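# Roll steel ball onto printed spot by tilting plate

## Task

Tilt the plate with the clear lid so the steel ball rolls and comes to rest on the printed spot. Afterwards the plate must sit level. No other loose object may touch the plate or anything that tilts with it. It does not count if the robot is what keeps things in place at the end, so let go and move both grippers away.

## Robot and tools

Robot: two xArm7 arms, left_arm and right_arm, each with seven joints and a parallel gripper. They share one scene frame. Its origin is on the table top midway between the arms, +z is up, +x points out over the table, and left_arm sits on the +y side. The names left and right are just arm names, not image sides. Base poses: left_arm at (+0.033, +0.373, +0.249) m with quat_wxyz (+0.910, -0.394, +0.131, -0.015); right_arm at (+0.057, -0.218, +0.249) m with quat_wxyz (+0.909, +0.401, +0.106, -0.041). The bases are tilted. Any mounting plates and the metal frame behind the arms are fixed obstacles, and a too-close warning counts them as part of the arm on that side.

Tool execute_actions takes an argument actions. It is a list holding one action, one wait, or nothing.
- Empty list: {"actions": []} sends nothing and returns the current state.
- Action: {"rows": [[...]], "steps": N}, with N from 1 to 15 (default 15). Each control step lasts 1/30 s. Each row is used for one step, and the last row repeats if there are fewer rows than steps.
- Wait: {"steps": N} with N up to 300. Your reply time counts toward those steps.
- The optional "pictures" (boolean) controls whether camera images come back. They come by default.

Every row is one flat list of 16 numbers covering both arms, even if only one moves. The first 8 belong to left_arm and the next 8 to right_arm. Within each block, the first 7 are absolute joint target angles in radians, in this order:
- waist: -6.283 to 6.283
- shoulder: -2.059 to 2.094
- upper arm roll: -6.283 to 6.283
- elbow: -0.192 to 3.927
- forearm roll: -6.283 to 6.283
- wrist pitch: -1.693 to 3.142
- wrist roll: -6.283 to 6.283
The same scale is printed in Joint positions. The eighth number is the gripper opening command, from -1 (closed) to +1 (fully open).

Limits on joint targets: the call is refused, and nothing is sent, if a target lies more than 0.010 rad beyond a stated limit and is also further out than the joint's last reading. The real limit may differ from the stated one by up to 0.010 rad either way. A target past the real limit gets clipped, and the line "joint sent to its limit" then appears. That line may refer to an earlier action. If it does not appear, that does not prove there is more room.

Motion limits:
- Joint targets move at no more than 3.14 rad/s and need 0.16 s to reach that speed.
- All joints of one arm are slowed together so they arrive at the same time.
- On each step a target is held within 0.623 rad of the measured angle.
- If the targets would put the gripper more than 70 mm from where it is measured to be, they are scaled back toward the measured angles.
- Between calls the arms keep heading for the last row sent. They stop once everything has nearly stopped moving or a step is HELD.

Result lines:
- The state line gives each gripper's end_effector_position (m) and end_effector_quat_wxyz in the scene frame, plus linear and angular velocities. That point lies between the closed finger pads, about 2 cm behind the fingertips. It can be off from the true position, more so at long reach.
- The fingers point along gripper +z and open along gripper y.
- Joint positions and Joint velocities have one block per arm: the seven joints, then the pad gap in m (0.084 fully open).
- grip_measured is the measured opening on the command scale. To hold something, command an opening clearly below grip_measured; a lower command squeezes harder, up to about 24 N per pad. Commanding -1 gives full force. Closing fast can squeeze harder than that.
- "joint command not followed" means a clearance check changed or blocked some joint targets.
- HELD marks steps on which your row was not sent.
- MOTOR HOT appears at 65 °C. At 80 °C you get an OVER-TEMPERATURE FAULT and the arm is braked until it cools. Holding a load heats the motors.
- A torque fault happens when contact torque reaches a joint's load limit: the arm backs off, pauses 10 s, and drops the rest of the call. Load limits in N m: waist 46.5, shoulder 46.5, upper arm roll 27.9, elbow 27.9, forearm roll 27.9, wrist pitch 18.6, wrist roll 18.6. A held object's weight counts toward these.

Cameras: cam_high, cam_low, cam_left_wrist and cam_right_wrist, each 896x504. The wrist camera frame has +z forward, +x right in the image and +y down.

Tool zoom_image takes camera (one of the names above) and region [x0, y0, x1, y1] in pixels of that camera's latest image, at most 504x504. It returns a closer view.

Tool read_manual returns only the URDF licence text.

Tool finished_scene takes scene (1 or 2). It cannot be undone. Replying without any tool call ends all remaining scenes.

The simulation keeps running while you think. Small disturbances may tug a held part or nudge loose objects.

What to avoid:
- Knocking anything off the table; that fails the task.
- Arms hitting or pressing on each other.
- Drops, slams, hard pushes, and fast squeezing.
- Finishing while still holding the plate; it must rest level on its own with the ball on the spot.



Each tool is called after ">>>" by a JSON object that holds its "fn" and its "kwargs", one argument or row to a line.

## Session

>>> {"fn": "execute_actions", "kwargs": {
  "actions": []
}}

Scene clock: 0.00 s of 4800.00 s.
left_arm: end_effector_position=(+0.2855, +0.5728, +0.1763) grip_measured=+1.00 end_effector_quat_wxyz=(-0.328, +0.883, +0.321, +0.099) end_effector_velocity=(-0.000, +0.000, +0.000) end_effector_angular_velocity=(+0.000, +0.002, -0.000) | right_arm: end_effector_position=(+0.4609, -0.2831, +0.2665) grip_measured=+1.00 end_effector_quat_wxyz=(-0.076, +0.699, +0.329, -0.630) end_effector_velocity=(-0.000, +0.000, -0.000) end_effector_angular_velocity=(-0.000, +0.001, +0.001)
Joint positions: left_arm=[ 1.086 -1.032 -1.732  0.163  0.522  0.769 -1.719  0.084] | right_arm=[ 0.271  1.162  0.034  2.145 -0.389  2.472 -0.     0.084]
Joint velocities: left_arm=[ 0.     0.001  0.001 -0.     0.     0.001  0.002  0.   ] | right_arm=[-0.     0.    -0.    -0.001  0.    -0.     0.     0.   ]

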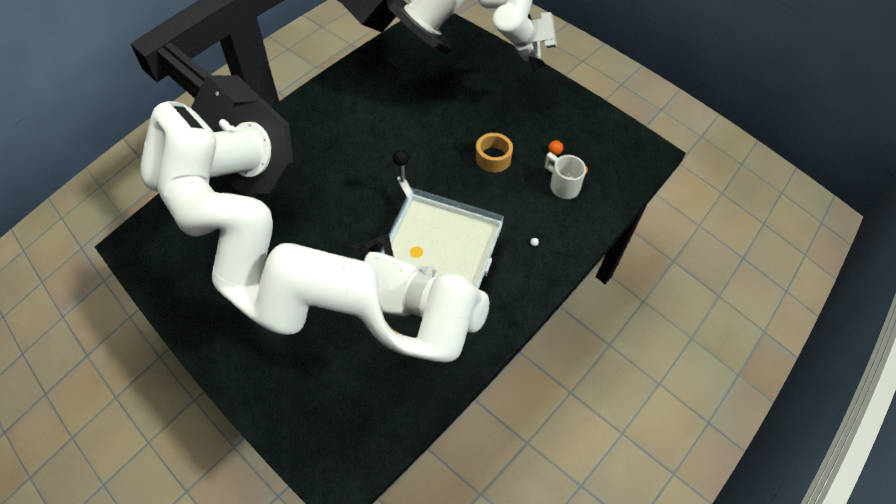

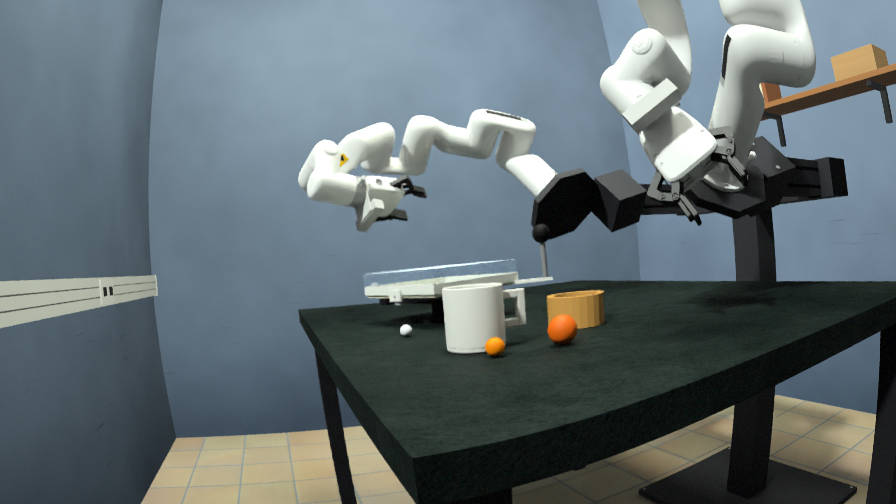

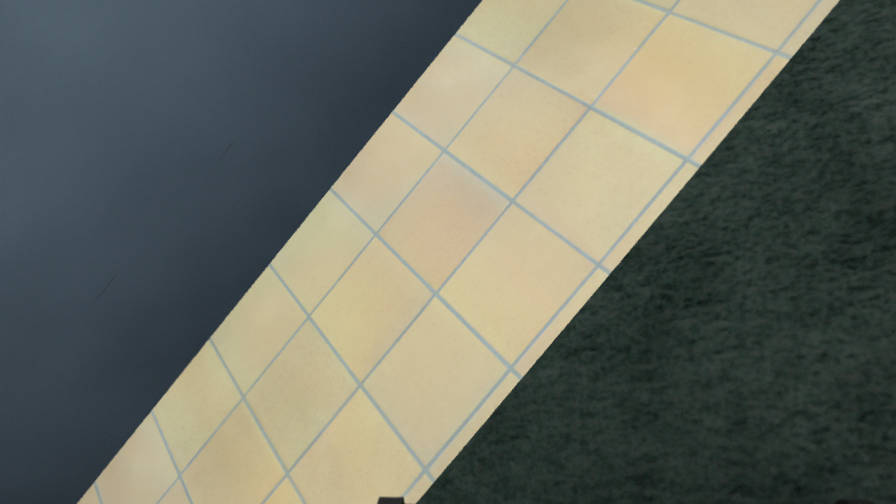

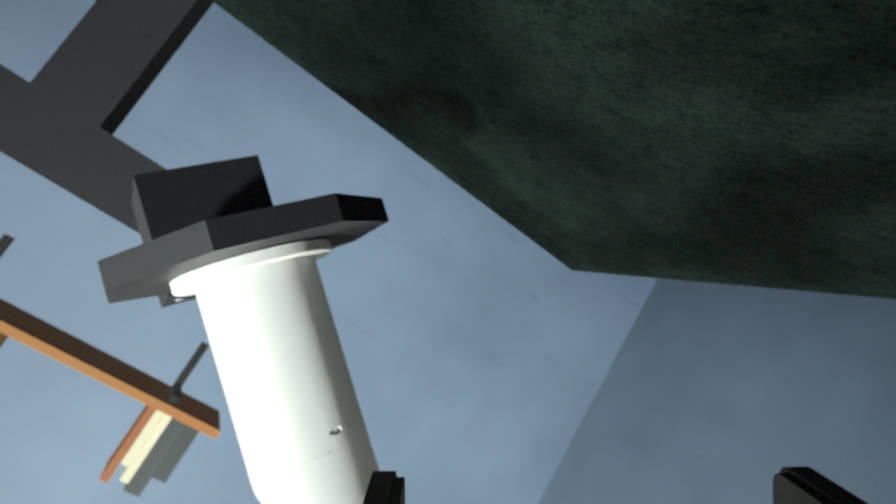

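>>> {"fn": "zoom_image", "kwargs": {
  "camera": "cam_high",
  "region": [320, 110, 640, 320]
}}

>>> {"fn": "zoom_image", "kwargs": {
  "camera": "cam_low",
  "region": [340, 200, 640, 380]
}}

Region (320, 110, 640, 320) of cam_high's 896x504 image, scaled by 1.575, with more detail than that image has; it fills the top 331 rows of this view, and the rest is white.

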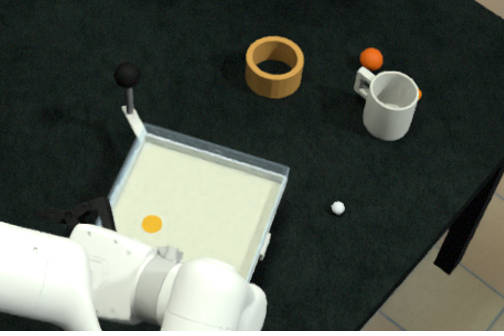

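Region (340, 200, 640, 380) of cam_low's 896x504 image, scaled by 1.680, with more detail than that image has; it fills the top 302 rows of this view, and the rest is white.

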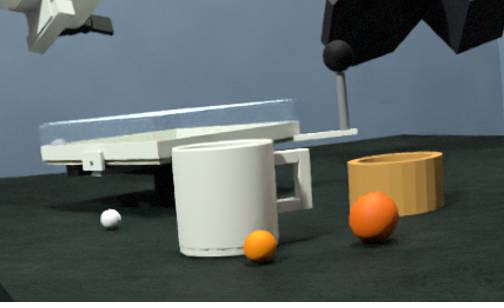

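>>> {"fn": "execute_actions", "kwargs": {
  "actions": [
    {"rows": [[1.086,-1.032,-1.732,0.163,0.522,0.769,-1.719,1, 1.086,0.73,0.0,1.506,-0.568,1.476,0,1]], "steps": 15}
  ],
  "pictures": false
}}

>>> {"fn": "execute_actions", "kwargs": {
  "actions": [
    {"steps": 45}
  ]
}}

Scene clock: 120.50 s of 4800.00 s.
left_arm: end_effector_position=(+0.2855, +0.5727, +0.1763) grip_measured=+1.00 end_effector_quat_wxyz=(-0.327, +0.883, +0.321, +0.099) end_effector_velocity=(+0.000, -0.000, +0.000) end_effector_angular_velocity=(-0.001, -0.002, +0.002) | right_arm: end_effector_position=(+0.4682, -0.1775, +0.3375) grip_measured=+1.00 end_effector_quat_wxyz=(+0.012, +0.810, +0.454, -0.370) end_effector_velocity=(+0.009, +0.289, +0.155) end_effector_angular_velocity=(+0.706, -1.259, +0.359)
Joint positions: left_arm=[ 1.086 -1.032 -1.732  0.163  0.522  0.769 -1.719  0.084] | right_arm=[ 0.669  0.933  0.018  1.808 -0.483  2.056 -0.     0.084]
Joint velocities: left_arm=[ 0.    -0.     0.001  0.001 -0.    -0.    -0.001 -0.   ] | right_arm=[ 0.819 -0.396 -0.027 -0.586 -0.164 -1.048 -0.    -0.   ]
Steps of this call (steps 1 to 90: nothing new was sent; then 117.00 s passed at rest; steps 91 to 105: all 15 steps of this action). Readings (joint positions):
91: left_arm=[1.086 -1.032 -1.732 0.163 0.522 0.769 -1.719] | right_arm=[0.271 1.162 0.034 2.144 -0.389 2.472 -0.000]
92: left_arm=[1.086 -1.032 -1.732 0.163 0.522 0.769 -1.719] | right_arm=[0.274 1.160 0.033 2.140 -0.390 2.467 -0.000]
94: left_arm=[1.086 -1.032 -1.732 0.163 0.522 0.769 -1.719] | right_arm=[0.308 1.133 0.024 2.098 -0.403 2.424 -0.000]
98: left_arm=[1.086 -1.032 -1.732 0.163 0.522 0.769 -1.719] | right_arm=[0.459 1.038 0.027 1.965 -0.439 2.284 -0.000]
105: the state above

Scene clock: 122.00 s of 4800.00 s.
left_arm: end_effector_position=(+0.2855, +0.5727, +0.1763) grip_measured=+1.00 end_effector_quat_wxyz=(-0.327, +0.883, +0.321, +0.099) end_effector_velocity=(-0.000, +0.000, -0.000) end_effector_angular_velocity=(+0.001, +0.000, +0.000) | right_arm: end_effector_position=(+0.4374, -0.0184, +0.4498) grip_measured=+1.00 end_effector_quat_wxyz=(+0.000, +0.807, +0.590, -0.001) end_effector_velocity=(-0.000, -0.000, -0.000) end_effector_angular_velocity=(-0.000, +0.002, -0.001)
Joint positions: left_arm=[ 1.086 -1.032 -1.732  0.163  0.522  0.769 -1.719  0.084] | right_arm=[ 1.086  0.73  -0.     1.506 -0.568  1.476  0.     0.084]
Joint velocities: left_arm=[ 0.001  0.    -0.    -0.     0.001  0.001 -0.001  0.   ] | right_arm=[ 0.001 -0.    -0.001 -0.001  0.002 -0.     0.    -0.   ]
Steps of this call (steps 1 to 45: the robot went on to your last target). Readings (joint positions):
1: left_arm=[1.086 -1.032 -1.732 0.163 0.522 0.769 -1.719] | right_arm=[0.696 0.920 0.017 1.789 -0.489 2.020 -0.000]
2: left_arm=[1.086 -1.032 -1.732 0.163 0.522 0.769 -1.719] | right_arm=[0.722 0.908 0.016 1.770 -0.494 1.984 -0.000]
4: left_arm=[1.086 -1.032 -1.732 0.163 0.522 0.769 -1.719] | right_arm=[0.773 0.883 0.013 1.733 -0.505 1.912 -0.000]
8: left_arm=[1.086 -1.032 -1.732 0.163 0.522 0.769 -1.719] | right_arm=[0.872 0.834 0.009 1.661 -0.525 1.773 -0.000]
45: the state above
All arms were judged still, so your last target was given up. Only a new action makes them travel on or press farther. Fingers that are still opening or closing keep moving.

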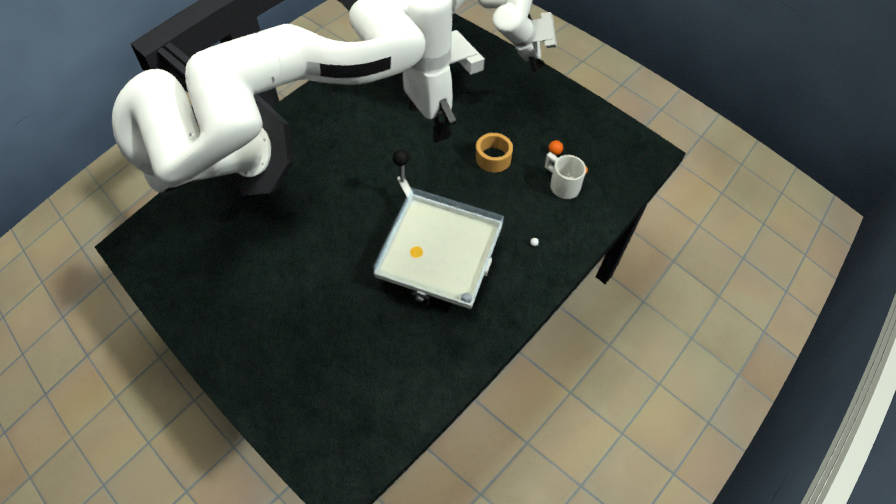

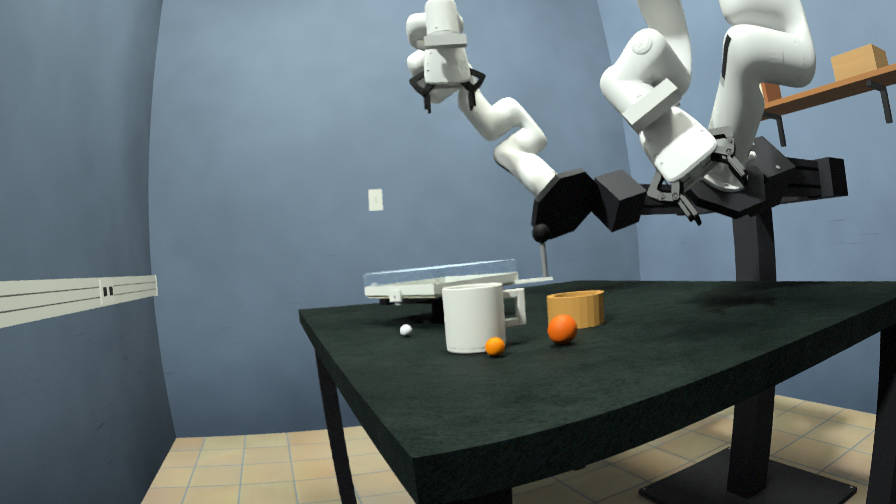

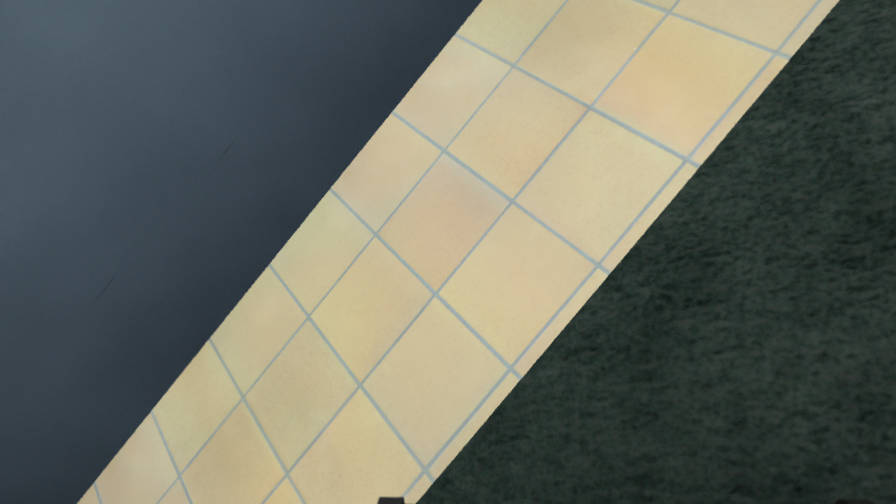

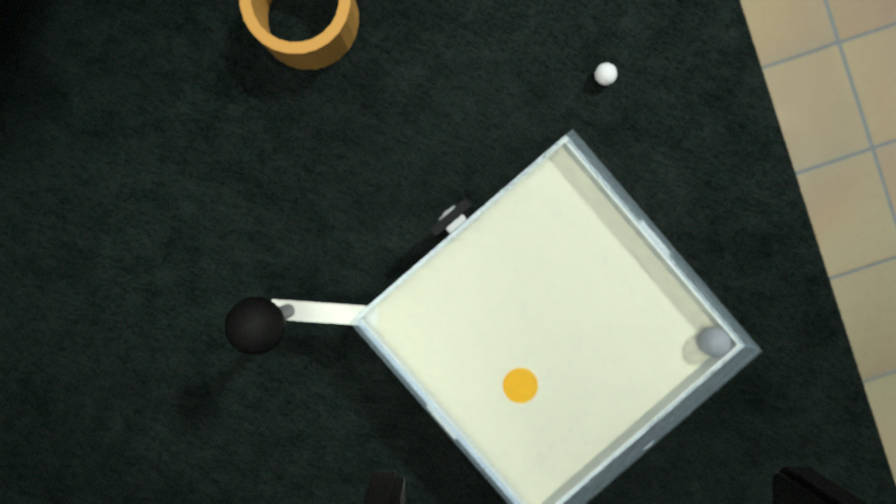

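>>> {"fn": "zoom_image", "kwargs": {
  "camera": "cam_right_wrist",
  "region": [200, 120, 600, 400]
}}

>>> {"fn": "zoom_image", "kwargs": {
  "camera": "cam_high",
  "region": [350, 130, 540, 320]
}}

>>> {"fn": "zoom_image", "kwargs": {
  "camera": "cam_low",
  "region": [350, 210, 570, 340]
}}

Region (200, 120, 600, 400) of cam_right_wrist's 896x504 image, scaled by 1.260, with more detail than that image has; it fills the top 353 rows of this view, and the rest is white.

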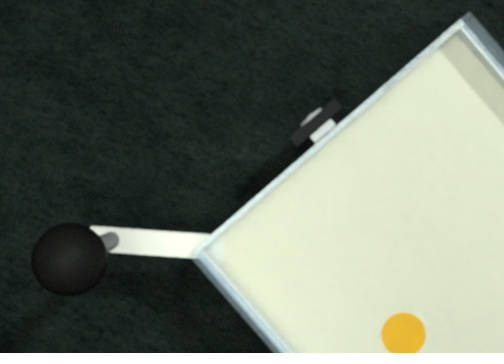

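Region (350, 130, 540, 320) of cam_high's 896x504 image, scaled by 2.653, with more detail than that image has.

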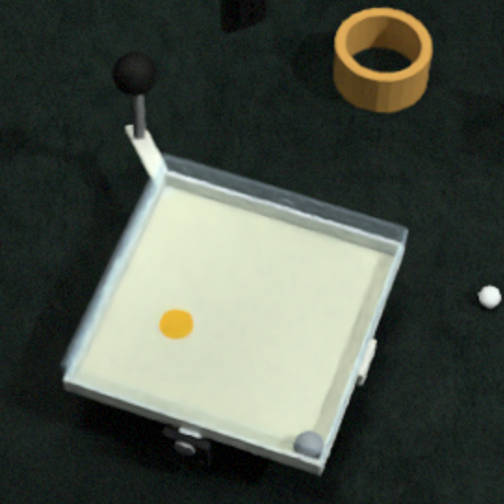

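Region (350, 210, 570, 340) of cam_low's 896x504 image, scaled by 2.291, with more detail than that image has; it fills the top 298 rows of this view, and the rest is white.

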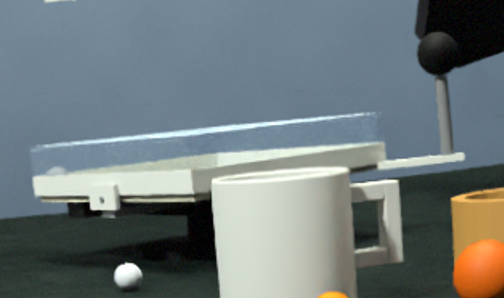

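>>> {"fn": "execute_actions", "kwargs": {
  "actions": [
    {"rows": [[1.086,-1.032,-1.732,0.163,0.522,0.769,-1.719,1, 1.169,0.901,0.0,1.142,-0.601,1.047,1.975,1]], "steps": 15}
  ],
  "pictures": false
}}

>>> {"fn": "execute_actions", "kwargs": {
  "actions": [
    {"steps": 25}
  ]
}}

Scene clock: 242.50 s of 4800.00 s.
left_arm: end_effector_position=(+0.2855, +0.5727, +0.1763) grip_measured=+1.00 end_effector_quat_wxyz=(-0.327, +0.883, +0.321, +0.099) end_effector_velocity=(+0.000, -0.001, -0.000) end_effector_angular_velocity=(-0.001, -0.002, -0.000) | right_arm: end_effector_position=(+0.3506, +0.0386, +0.3560) grip_measured=+1.00 end_effector_quat_wxyz=(+0.004, +0.887, +0.462, +0.006) end_effector_velocity=(-0.219, +0.077, -0.215) end_effector_angular_velocity=(+0.015, +0.021, -1.273)
Joint positions: left_arm=[ 1.086 -1.032 -1.732  0.163  0.522  0.769 -1.719  0.084] | right_arm=[ 1.138  0.838  0.     1.277 -0.589  1.207  0.519  0.084]
Joint velocities: left_arm=[-0.001  0.    -0.     0.    -0.001 -0.001 -0.001  0.   ] | right_arm=[ 0.117  0.241  0.003 -0.512 -0.045 -0.592  1.759  0.   ]
Steps of this call (steps 1 to 90: nothing new was sent; then 117.00 s passed at rest; steps 91 to 105: all 15 steps of this action). Readings (joint positions):
91: left_arm=[1.086 -1.032 -1.732 0.163 0.522 0.769 -1.719] | right_arm=[1.086 0.730 -0.000 1.506 -0.568 1.476 0.000]
92: left_arm=[1.086 -1.032 -1.732 0.163 0.522 0.769 -1.719] | right_arm=[1.086 0.731 -0.000 1.504 -0.568 1.473 0.005]
94: left_arm=[1.086 -1.032 -1.732 0.163 0.522 0.769 -1.719] | right_arm=[1.091 0.738 -0.002 1.485 -0.571 1.443 0.047]
98: left_arm=[1.086 -1.032 -1.732 0.163 0.522 0.769 -1.719] | right_arm=[1.110 0.780 0.001 1.399 -0.577 1.353 0.189]
105: the state above

Scene clock: 243.33 s of 4800.00 s.
left_arm: end_effector_position=(+0.2855, +0.5727, +0.1763) grip_measured=+1.00 end_effector_quat_wxyz=(-0.327, +0.883, +0.321, +0.099) end_effector_velocity=(-0.000, +0.000, +0.000) end_effector_angular_velocity=(+0.001, +0.000, +0.001) | right_arm: end_effector_position=(+0.2913, +0.0516, +0.3001) grip_measured=+1.00 end_effector_quat_wxyz=(-0.000, +0.984, -0.181, -0.000) end_effector_velocity=(-0.000, -0.001, -0.002) end_effector_angular_velocity=(-0.003, -0.001, -0.068)
Joint positions: left_arm=[ 1.086 -1.032 -1.732  0.163  0.522  0.769 -1.719  0.084] | right_arm=[ 1.169  0.901 -0.     1.142 -0.601  1.047  1.968  0.084]
Joint velocities: left_arm=[-0.     0.     0.001 -0.    -0.     0.001 -0.     0.   ] | right_arm=[-0.     0.001 -0.001 -0.003 -0.002 -0.001  0.07  -0.   ]
Steps of this call (steps 1 to 25: the robot went on to your last target). Readings (joint positions):
1: left_arm=[1.086 -1.032 -1.732 0.163 0.522 0.769 -1.719] | right_arm=[1.142 0.846 0.000 1.260 -0.590 1.187 0.581]
2: left_arm=[1.086 -1.032 -1.732 0.163 0.522 0.769 -1.719] | right_arm=[1.146 0.854 0.000 1.244 -0.592 1.168 0.647]
4: left_arm=[1.086 -1.032 -1.732 0.163 0.522 0.769 -1.719] | right_arm=[1.153 0.868 0.000 1.213 -0.595 1.131 0.799]
8: left_arm=[1.086 -1.032 -1.732 0.163 0.522 0.769 -1.719] | right_arm=[1.163 0.890 0.000 1.166 -0.599 1.077 1.141]
25: the state above

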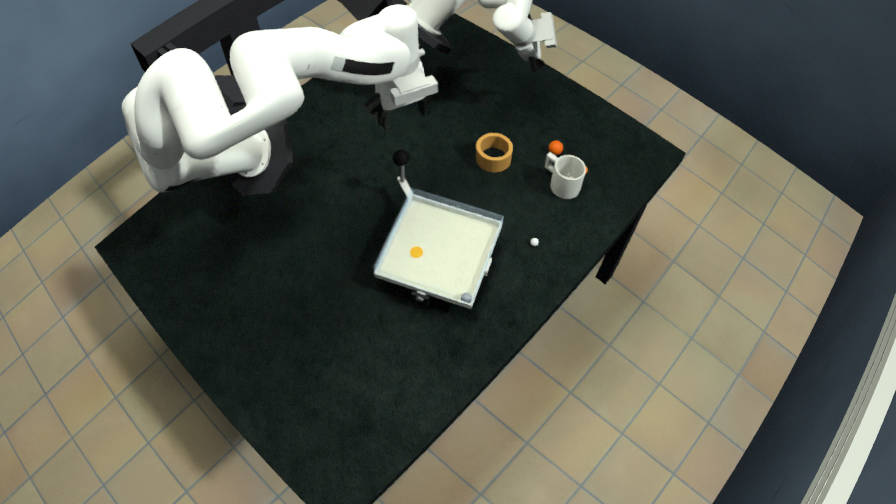

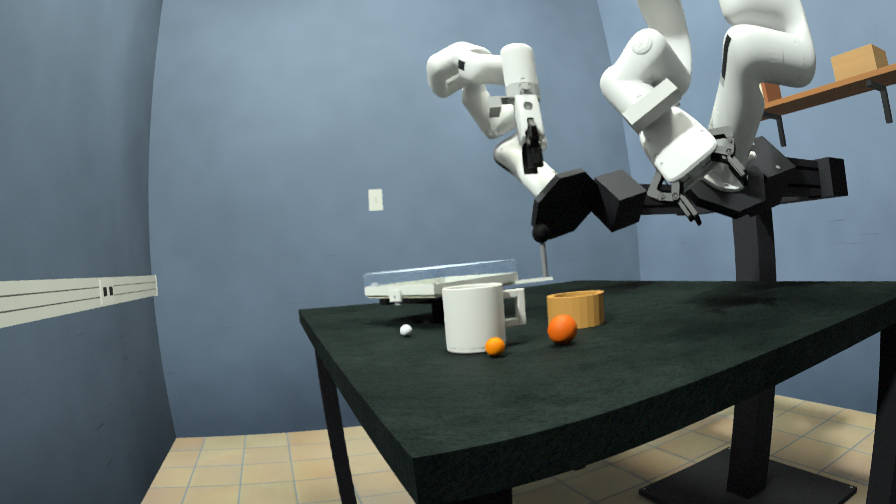

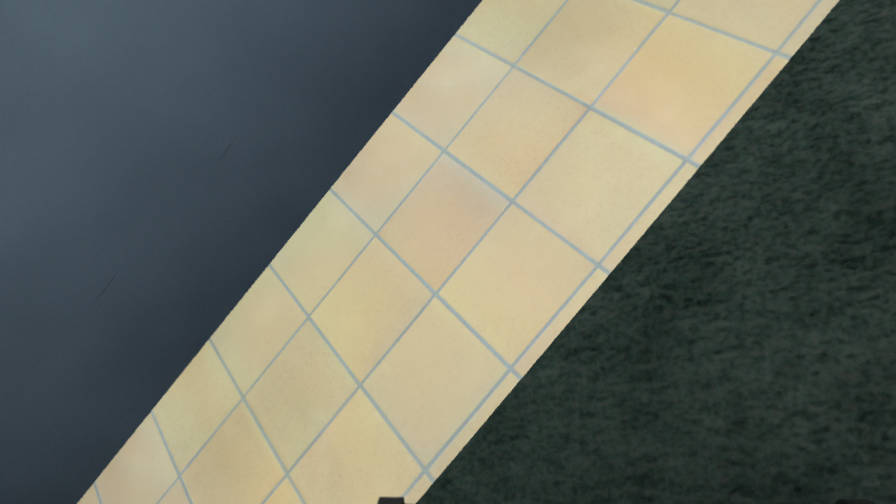

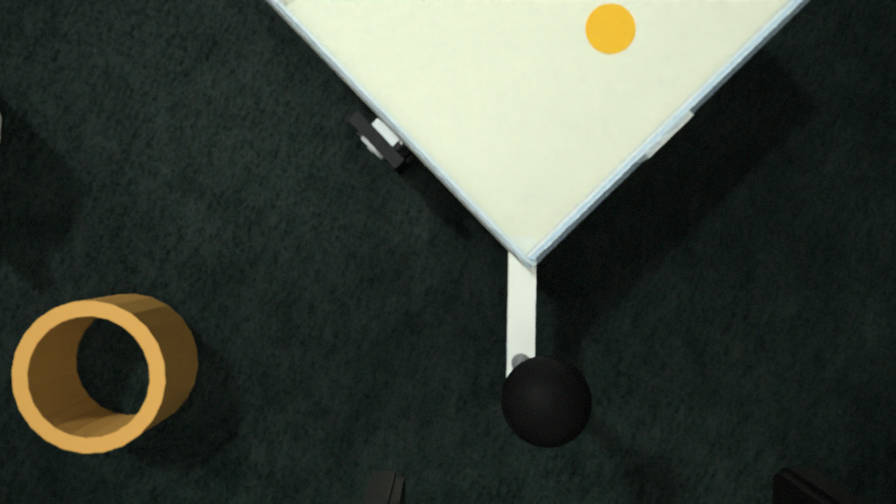

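>>> {"fn": "zoom_image", "kwargs": {
  "camera": "cam_right_wrist",
  "region": [470, 330, 630, 470]
}}

Region (470, 330, 630, 470) of cam_right_wrist's 896x504 image, scaled by 3.150, with more detail than that image has; it fills the top 441 rows of this view, and the rest is white.

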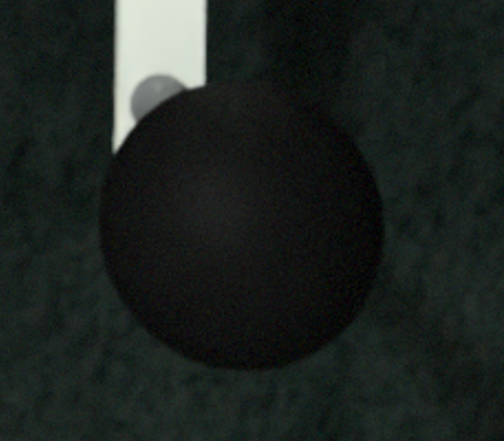

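>>> {"fn": "execute_actions", "kwargs": {
  "actions": [
    {"rows": [[1.086,-1.032,-1.732,0.163,0.522,0.769,-1.719,1, 1.065,0.959,0.0,1.059,-0.752,0.927,2.078,1]], "steps": 15}
  ]
}}

Scene clock: 351.37 s of 4800.00 s.
left_arm: end_effector_position=(+0.2855, +0.5727, +0.1763) grip_measured=+1.00 end_effector_quat_wxyz=(-0.327, +0.883, +0.321, +0.099) end_effector_velocity=(+0.001, -0.000, +0.000) end_effector_angular_velocity=(-0.001, -0.002, +0.001) | right_arm: end_effector_position=(+0.2908, +0.0421, +0.2369) grip_measured=+1.00 end_effector_quat_wxyz=(-0.001, +0.982, -0.191, -0.000) end_effector_velocity=(-0.000, -0.005, -0.012) end_effector_angular_velocity=(-0.007, +0.001, -0.003)
Joint positions: left_arm=[ 1.086 -1.032 -1.732  0.163  0.522  0.769 -1.719  0.084] | right_arm=[ 1.067  0.958  0.001  1.062 -0.75   0.928  2.077  0.084]
Joint velocities: left_arm=[-0.    -0.     0.     0.001  0.    -0.001 -0.001 -0.   ] | right_arm=[-0.015  0.007 -0.007 -0.018 -0.024 -0.016  0.016 -0.   ]
Steps of this call (steps 1 to 30: the robot went on to your last target; steps 31 to 100: nothing new was sent; then 104.20 s passed at rest; steps 101 to 115: all 15 steps of this action). Readings (joint positions):
101: left_arm=[1.086 -1.032 -1.732 0.163 0.522 0.769 -1.719] | right_arm=[1.169 0.901 0.000 1.142 -0.601 1.047 1.975]
102: left_arm=[1.086 -1.032 -1.732 0.163 0.522 0.769 -1.719] | right_arm=[1.167 0.902 0.001 1.140 -0.605 1.043 1.978]
104: left_arm=[1.086 -1.032 -1.732 0.163 0.522 0.769 -1.719] | right_arm=[1.143 0.914 0.005 1.124 -0.644 1.011 2.005]
108: left_arm=[1.086 -1.032 -1.732 0.163 0.522 0.769 -1.719] | right_arm=[1.080 0.952 -0.006 1.068 -0.725 0.951 2.059]
115: the state above

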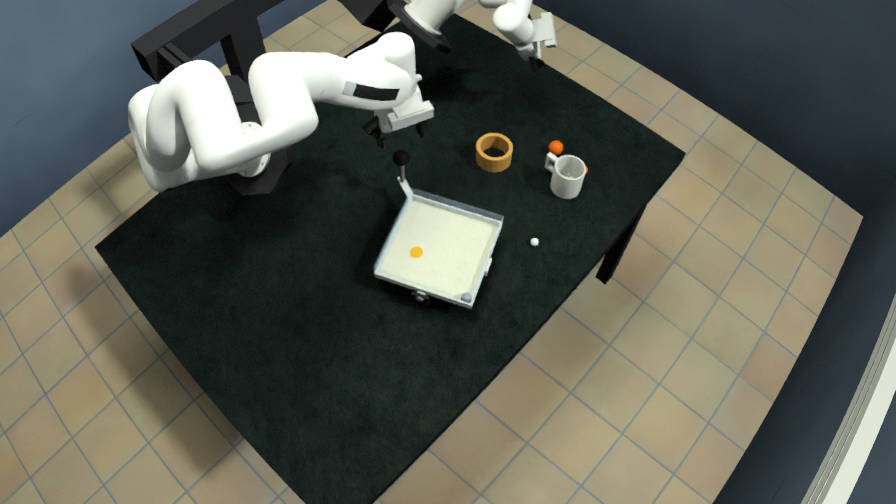

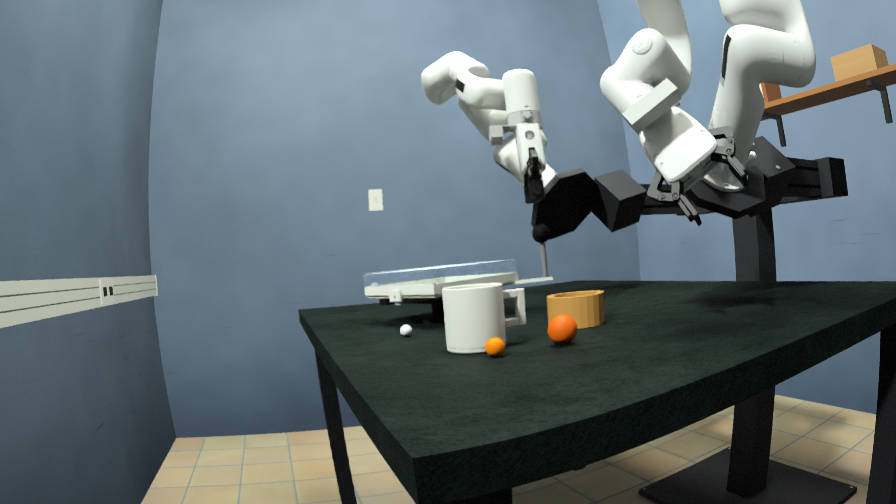

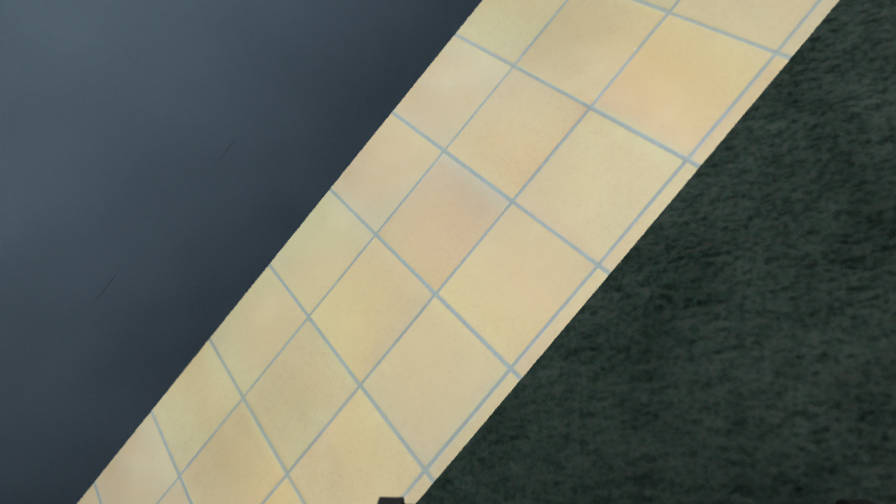

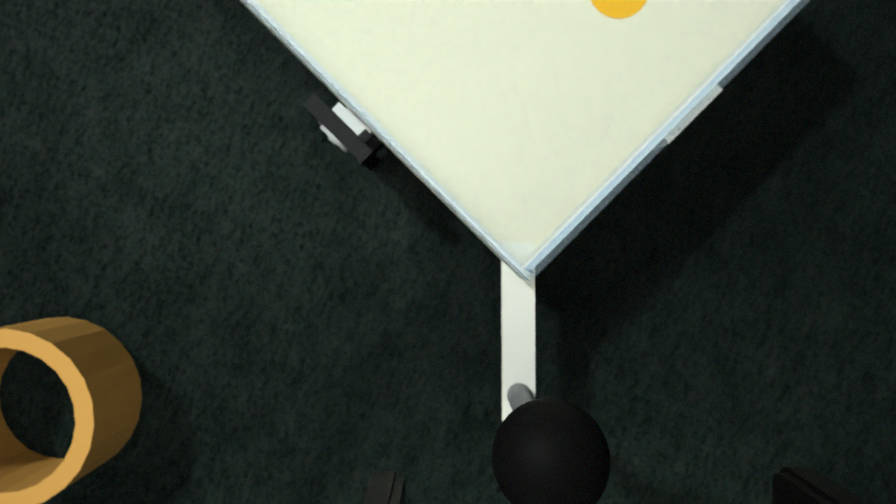

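>>> {"fn": "execute_actions", "kwargs": {
  "actions": [
    {"rows": [[1.086,-1.032,-1.732,0.163,0.522,0.769,-1.719,1, 0.926,1.102,0.0,1.063,-0.976,0.833,2.211,1]], "steps": 15}
  ],
  "pictures": false
}}

>>> {"fn": "execute_actions", "kwargs": {
  "actions": [
    {"steps": 10}
  ]
}}

Scene clock: 387.27 s of 4800.00 s.
left_arm: end_effector_position=(+0.2855, +0.5727, +0.1763) grip_measured=+1.00 end_effector_quat_wxyz=(-0.327, +0.883, +0.321, +0.099) end_effector_velocity=(-0.000, -0.000, -0.000) end_effector_angular_velocity=(-0.001, -0.001, +0.001) | right_arm: end_effector_position=(+0.2884, +0.0420, +0.1584) grip_measured=+1.00 end_effector_quat_wxyz=(-0.001, +0.982, -0.191, -0.000) end_effector_velocity=(+0.004, +0.005, -0.007) end_effector_angular_velocity=(+0.020, -0.008, -0.007)
Joint positions: left_arm=[ 1.086 -1.032 -1.732  0.163  0.522  0.769 -1.719  0.084] | right_arm=[ 0.929  1.099  0.001  1.064 -0.972  0.834  2.208  0.084]
Joint velocities: left_arm=[-0.     0.     0.001 -0.001  0.    -0.002 -0.001  0.   ] | right_arm=[-0.022  0.017  0.001  0.011 -0.044 -0.02   0.027 -0.   ]
Steps of this call (steps 1 to 15: the robot went on to your last target; steps 16 to 90: nothing new was sent; then 32.40 s passed at rest; steps 91 to 105: all 15 steps of this action). Readings (joint positions):
91: left_arm=[1.086 -1.032 -1.732 0.163 0.522 0.769 -1.719] | right_arm=[1.065 0.959 0.000 1.059 -0.752 0.927 2.078]
92: left_arm=[1.086 -1.032 -1.732 0.163 0.522 0.769 -1.719] | right_arm=[1.063 0.961 0.001 1.059 -0.756 0.925 2.081]
94: left_arm=[1.086 -1.032 -1.732 0.163 0.522 0.769 -1.719] | right_arm=[1.040 0.984 0.004 1.064 -0.798 0.906 2.106]
98: left_arm=[1.086 -1.032 -1.732 0.163 0.522 0.769 -1.719] | right_arm=[0.957 1.071 -0.005 1.059 -0.922 0.857 2.178]
105: the state above

Scene clock: 387.60 s of 4800.00 s.
left_arm: end_effector_position=(+0.2855, +0.5727, +0.1763) grip_measured=+1.00 end_effector_quat_wxyz=(-0.327, +0.883, +0.321, +0.099) end_effector_velocity=(+0.000, -0.000, +0.000) end_effector_angular_velocity=(-0.001, -0.001, -0.002) | right_arm: end_effector_position=(+0.2881, +0.0412, +0.1562) grip_measured=+1.00 end_effector_quat_wxyz=(-0.000, +0.982, -0.191, -0.001) end_effector_velocity=(+0.000, -0.001, -0.002) end_effector_angular_velocity=(-0.003, +0.000, +0.001)
Joint positions: left_arm=[ 1.086 -1.032 -1.732  0.163  0.522  0.769 -1.719  0.084] | right_arm=[ 0.926  1.102  0.     1.063 -0.976  0.833  2.211  0.084]
Joint velocities: left_arm=[-0.     0.001  0.     0.     0.002 -0.001 -0.001 -0.   ] | right_arm=[-0.002  0.002 -0.001 -0.    -0.003  0.     0.     0.   ]
Steps of this call (steps 1 to 10: the robot went on to your last target). Readings (joint positions):
1: left_arm=[1.086 -1.032 -1.732 0.163 0.522 0.769 -1.719] | right_arm=[0.928 1.099 0.001 1.064 -0.973 0.834 2.209]
2: left_arm=[1.086 -1.032 -1.732 0.163 0.522 0.769 -1.719] | right_arm=[0.928 1.100 0.001 1.064 -0.974 0.834 2.210]
4: left_arm=[1.086 -1.032 -1.732 0.163 0.522 0.769 -1.719] | right_arm=[0.927 1.101 0.001 1.063 -0.975 0.833 2.210]
8: left_arm=[1.086 -1.032 -1.732 0.163 0.522 0.769 -1.719] | right_arm=[0.926 1.101 0.000 1.063 -0.976 0.833 2.211]
10: the state above

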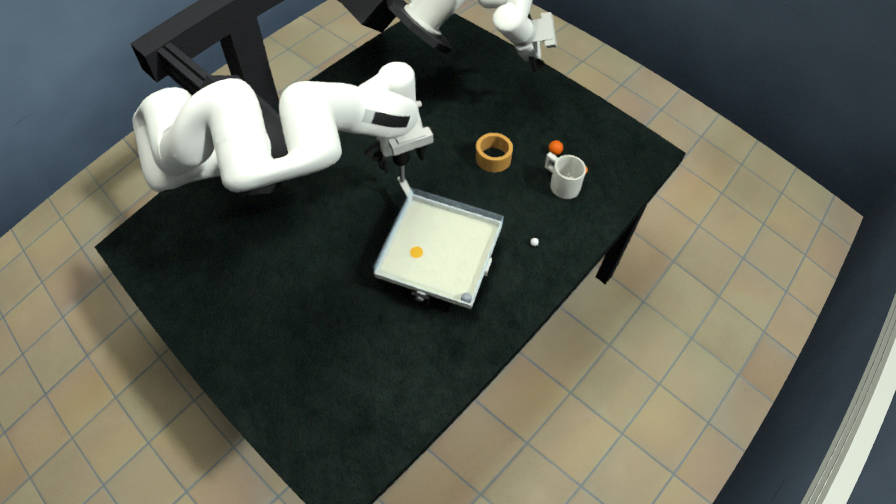

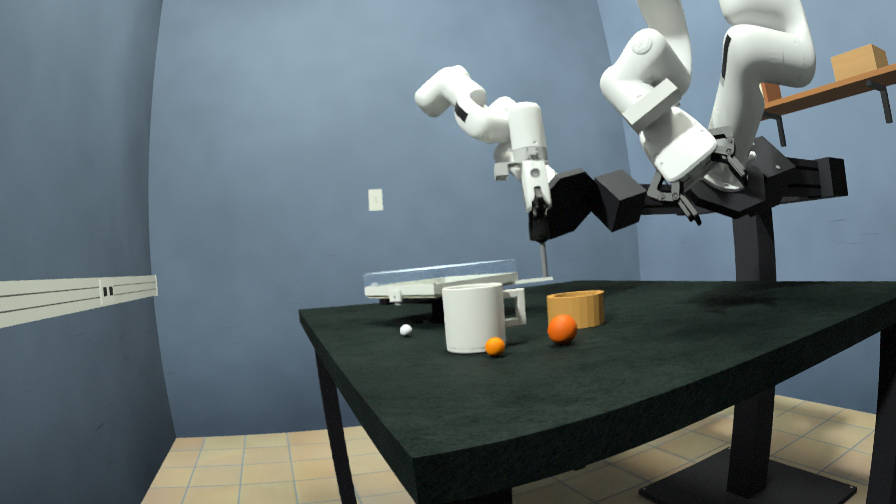

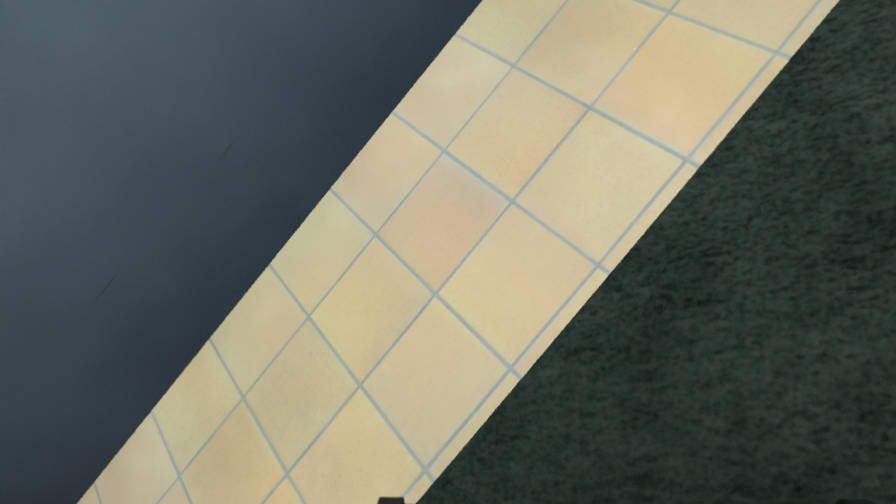

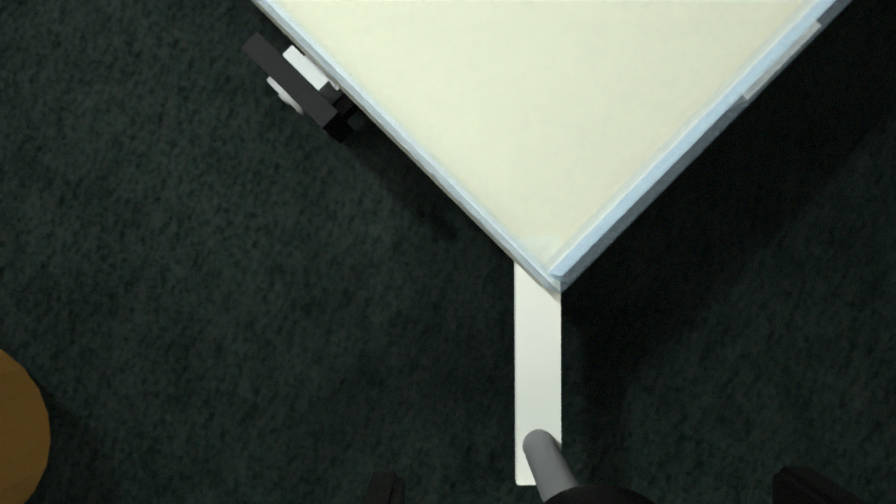

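>>> {"fn": "zoom_image", "kwargs": {
  "camera": "cam_low",
  "region": [480, 140, 620, 300]
}}

Region (480, 140, 620, 300) of cam_low's 896x504 image, scaled by 3.150, with more detail than that image has; it fills the left 441 columns of this view, and the rest is white.

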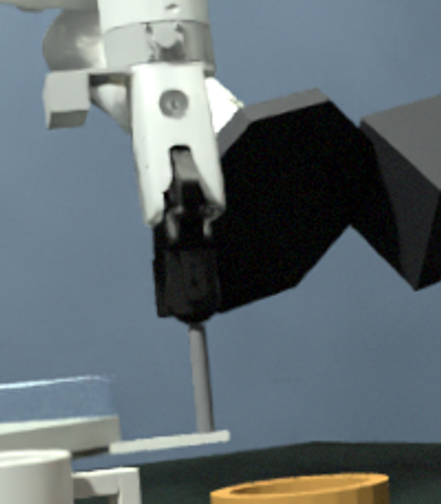

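>>> {"fn": "execute_actions", "kwargs": {
  "actions": [
    {"rows": [[1.086,-1.032,-1.732,0.163,0.522,0.769,-1.719,1, 0.926,1.102,0.0,1.063,-0.976,0.833,2.211,0.8],[1.086,-1.032,-1.732,0.163,0.522,0.769,-1.719,1, 0.926,1.102,0.0,1.063,-0.976,0.833,2.211,0.6],[1.086,-1.032,-1.732,0.163,0.522,0.769,-1.719,1, 0.926,1.102,0.0,1.063,-0.976,0.833,2.211,0.45],[1.086,-1.032,-1.732,0.163,0.522,0.769,-1.719,1, 0.926,1.102,0.0,1.063,-0.976,0.833,2.211,0.3],[1.086,-1.032,-1.732,0.163,0.522,0.769,-1.719,1, 0.926,1.102,0.0,1.063,-0.976,0.833,2.211,0.2],[1.086,-1.032,-1.732,0.163,0.522,0.769,-1.719,1, 0.926,1.102,0.0,1.063,-0.976,0.833,2.211,0.12],[1.086,-1.032,-1.732,0.163,0.522,0.769,-1.719,1, 0.926,1.102,0.0,1.063,-0.976,0.833,2.211,0.06],[1.086,-1.032,-1.732,0.163,0.522,0.769,-1.719,1, 0.926,1.102,0.0,1.063,-0.976,0.833,2.211,0.0],[1.086,-1.032,-1.732,0.163,0.522,0.769,-1.719,1, 0.926,1.102,0.0,1.063,-0.976,0.833,2.211,-0.05],[1.086,-1.032,-1.732,0.163,0.522,0.769,-1.719,1, 0.926,1.102,0.0,1.063,-0.976,0.833,2.211,-0.1],[1.086,-1.032,-1.732,0.163,0.522,0.769,-1.719,1, 0.926,1.102,0.0,1.063,-0.976,0.833,2.211,-0.15],[1.086,-1.032,-1.732,0.163,0.522,0.769,-1.719,1, 0.926,1.102,0.0,1.063,-0.976,0.833,2.211,-0.2]], "steps": 15}
  ]
}}

Scene clock: 428.57 s of 4800.00 s.
left_arm: end_effector_position=(+0.2855, +0.5727, +0.1763) grip_measured=+1.00 end_effector_quat_wxyz=(-0.327, +0.883, +0.321, +0.099) end_effector_velocity=(-0.000, +0.000, +0.000) end_effector_angular_velocity=(+0.001, -0.000, +0.001) | right_arm: end_effector_position=(+0.2878, +0.0408, +0.1558) grip_measured=-0.12 end_effector_quat_wxyz=(+0.001, +0.982, -0.191, -0.001) end_effector_velocity=(+0.001, +0.001, +0.000) end_effector_angular_velocity=(+0.002, -0.001, +0.001)
Joint positions: left_arm=[ 1.086 -1.032 -1.732  0.163  0.522  0.769 -1.719  0.084] | right_arm=[ 0.926  1.102  0.     1.063 -0.976  0.833  2.211  0.039]
Joint velocities: left_arm=[-0.    -0.     0.    -0.    -0.001  0.001 -0.001  0.   ] | right_arm=[-0.001  0.     0.001  0.001 -0.002 -0.001  0.     0.   ]
Steps of this call (steps 1 to 15: the robot went on to your last target; steps 16 to 90: nothing new was sent; then 37.47 s passed at rest; steps 91 to 105: all 15 steps of this action). Readings (joint positions):
91: left_arm=[1.086 -1.032 -1.732 0.163 0.522 0.769 -1.719] | right_arm=[0.926 1.102 0.000 1.063 -0.976 0.833 2.211]
92: left_arm=[1.086 -1.032 -1.732 0.163 0.522 0.769 -1.719] | right_arm=[0.926 1.102 0.000 1.063 -0.976 0.833 2.211]
94: left_arm=[1.086 -1.032 -1.732 0.163 0.522 0.769 -1.719] | right_arm=[0.926 1.102 0.000 1.063 -0.976 0.833 2.211]
98: left_arm=[1.086 -1.032 -1.732 0.163 0.522 0.769 -1.719] | right_arm=[0.926 1.102 -0.000 1.063 -0.976 0.833 2.211]
105: the state above

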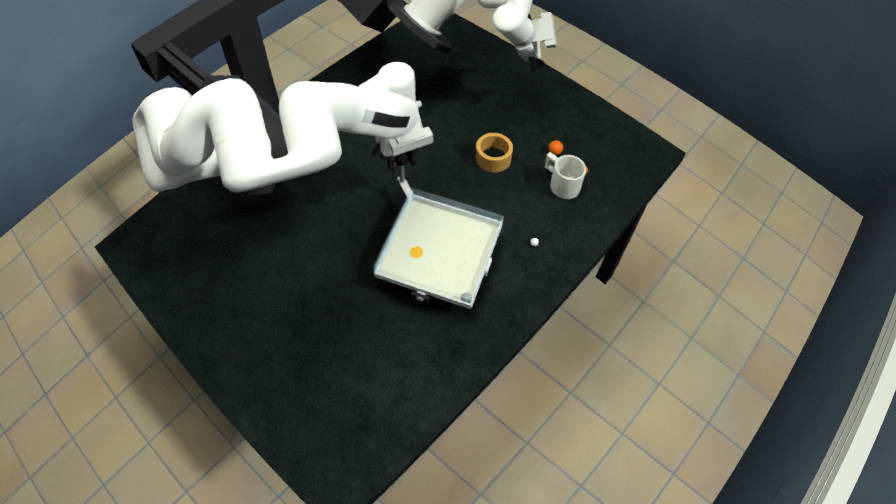

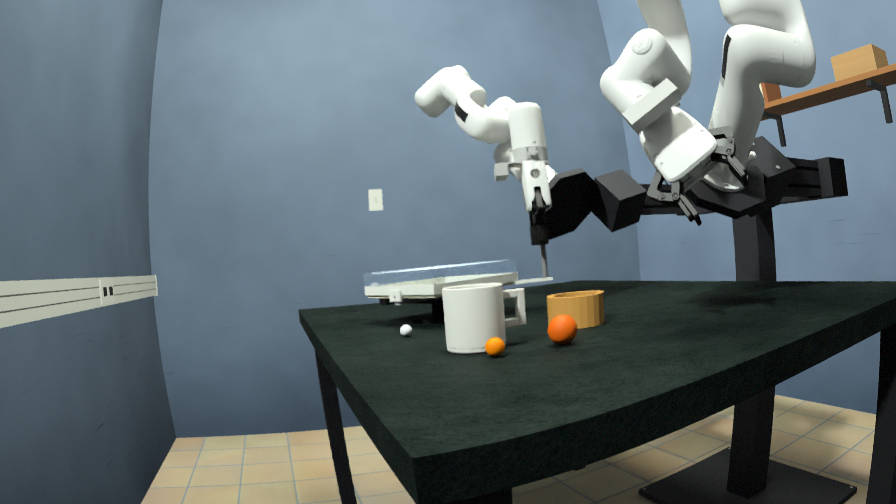

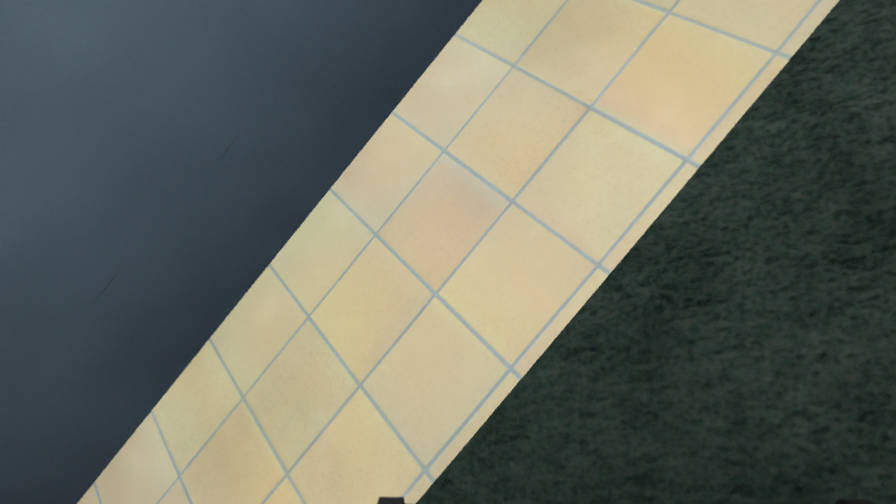

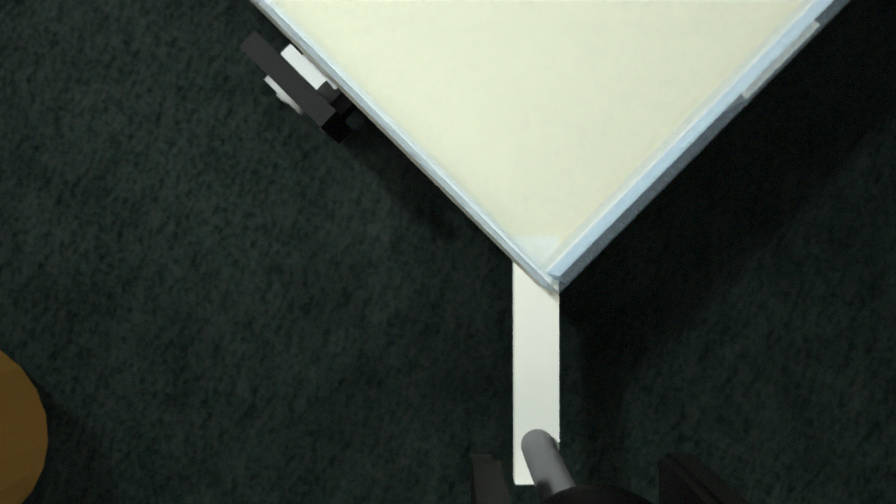

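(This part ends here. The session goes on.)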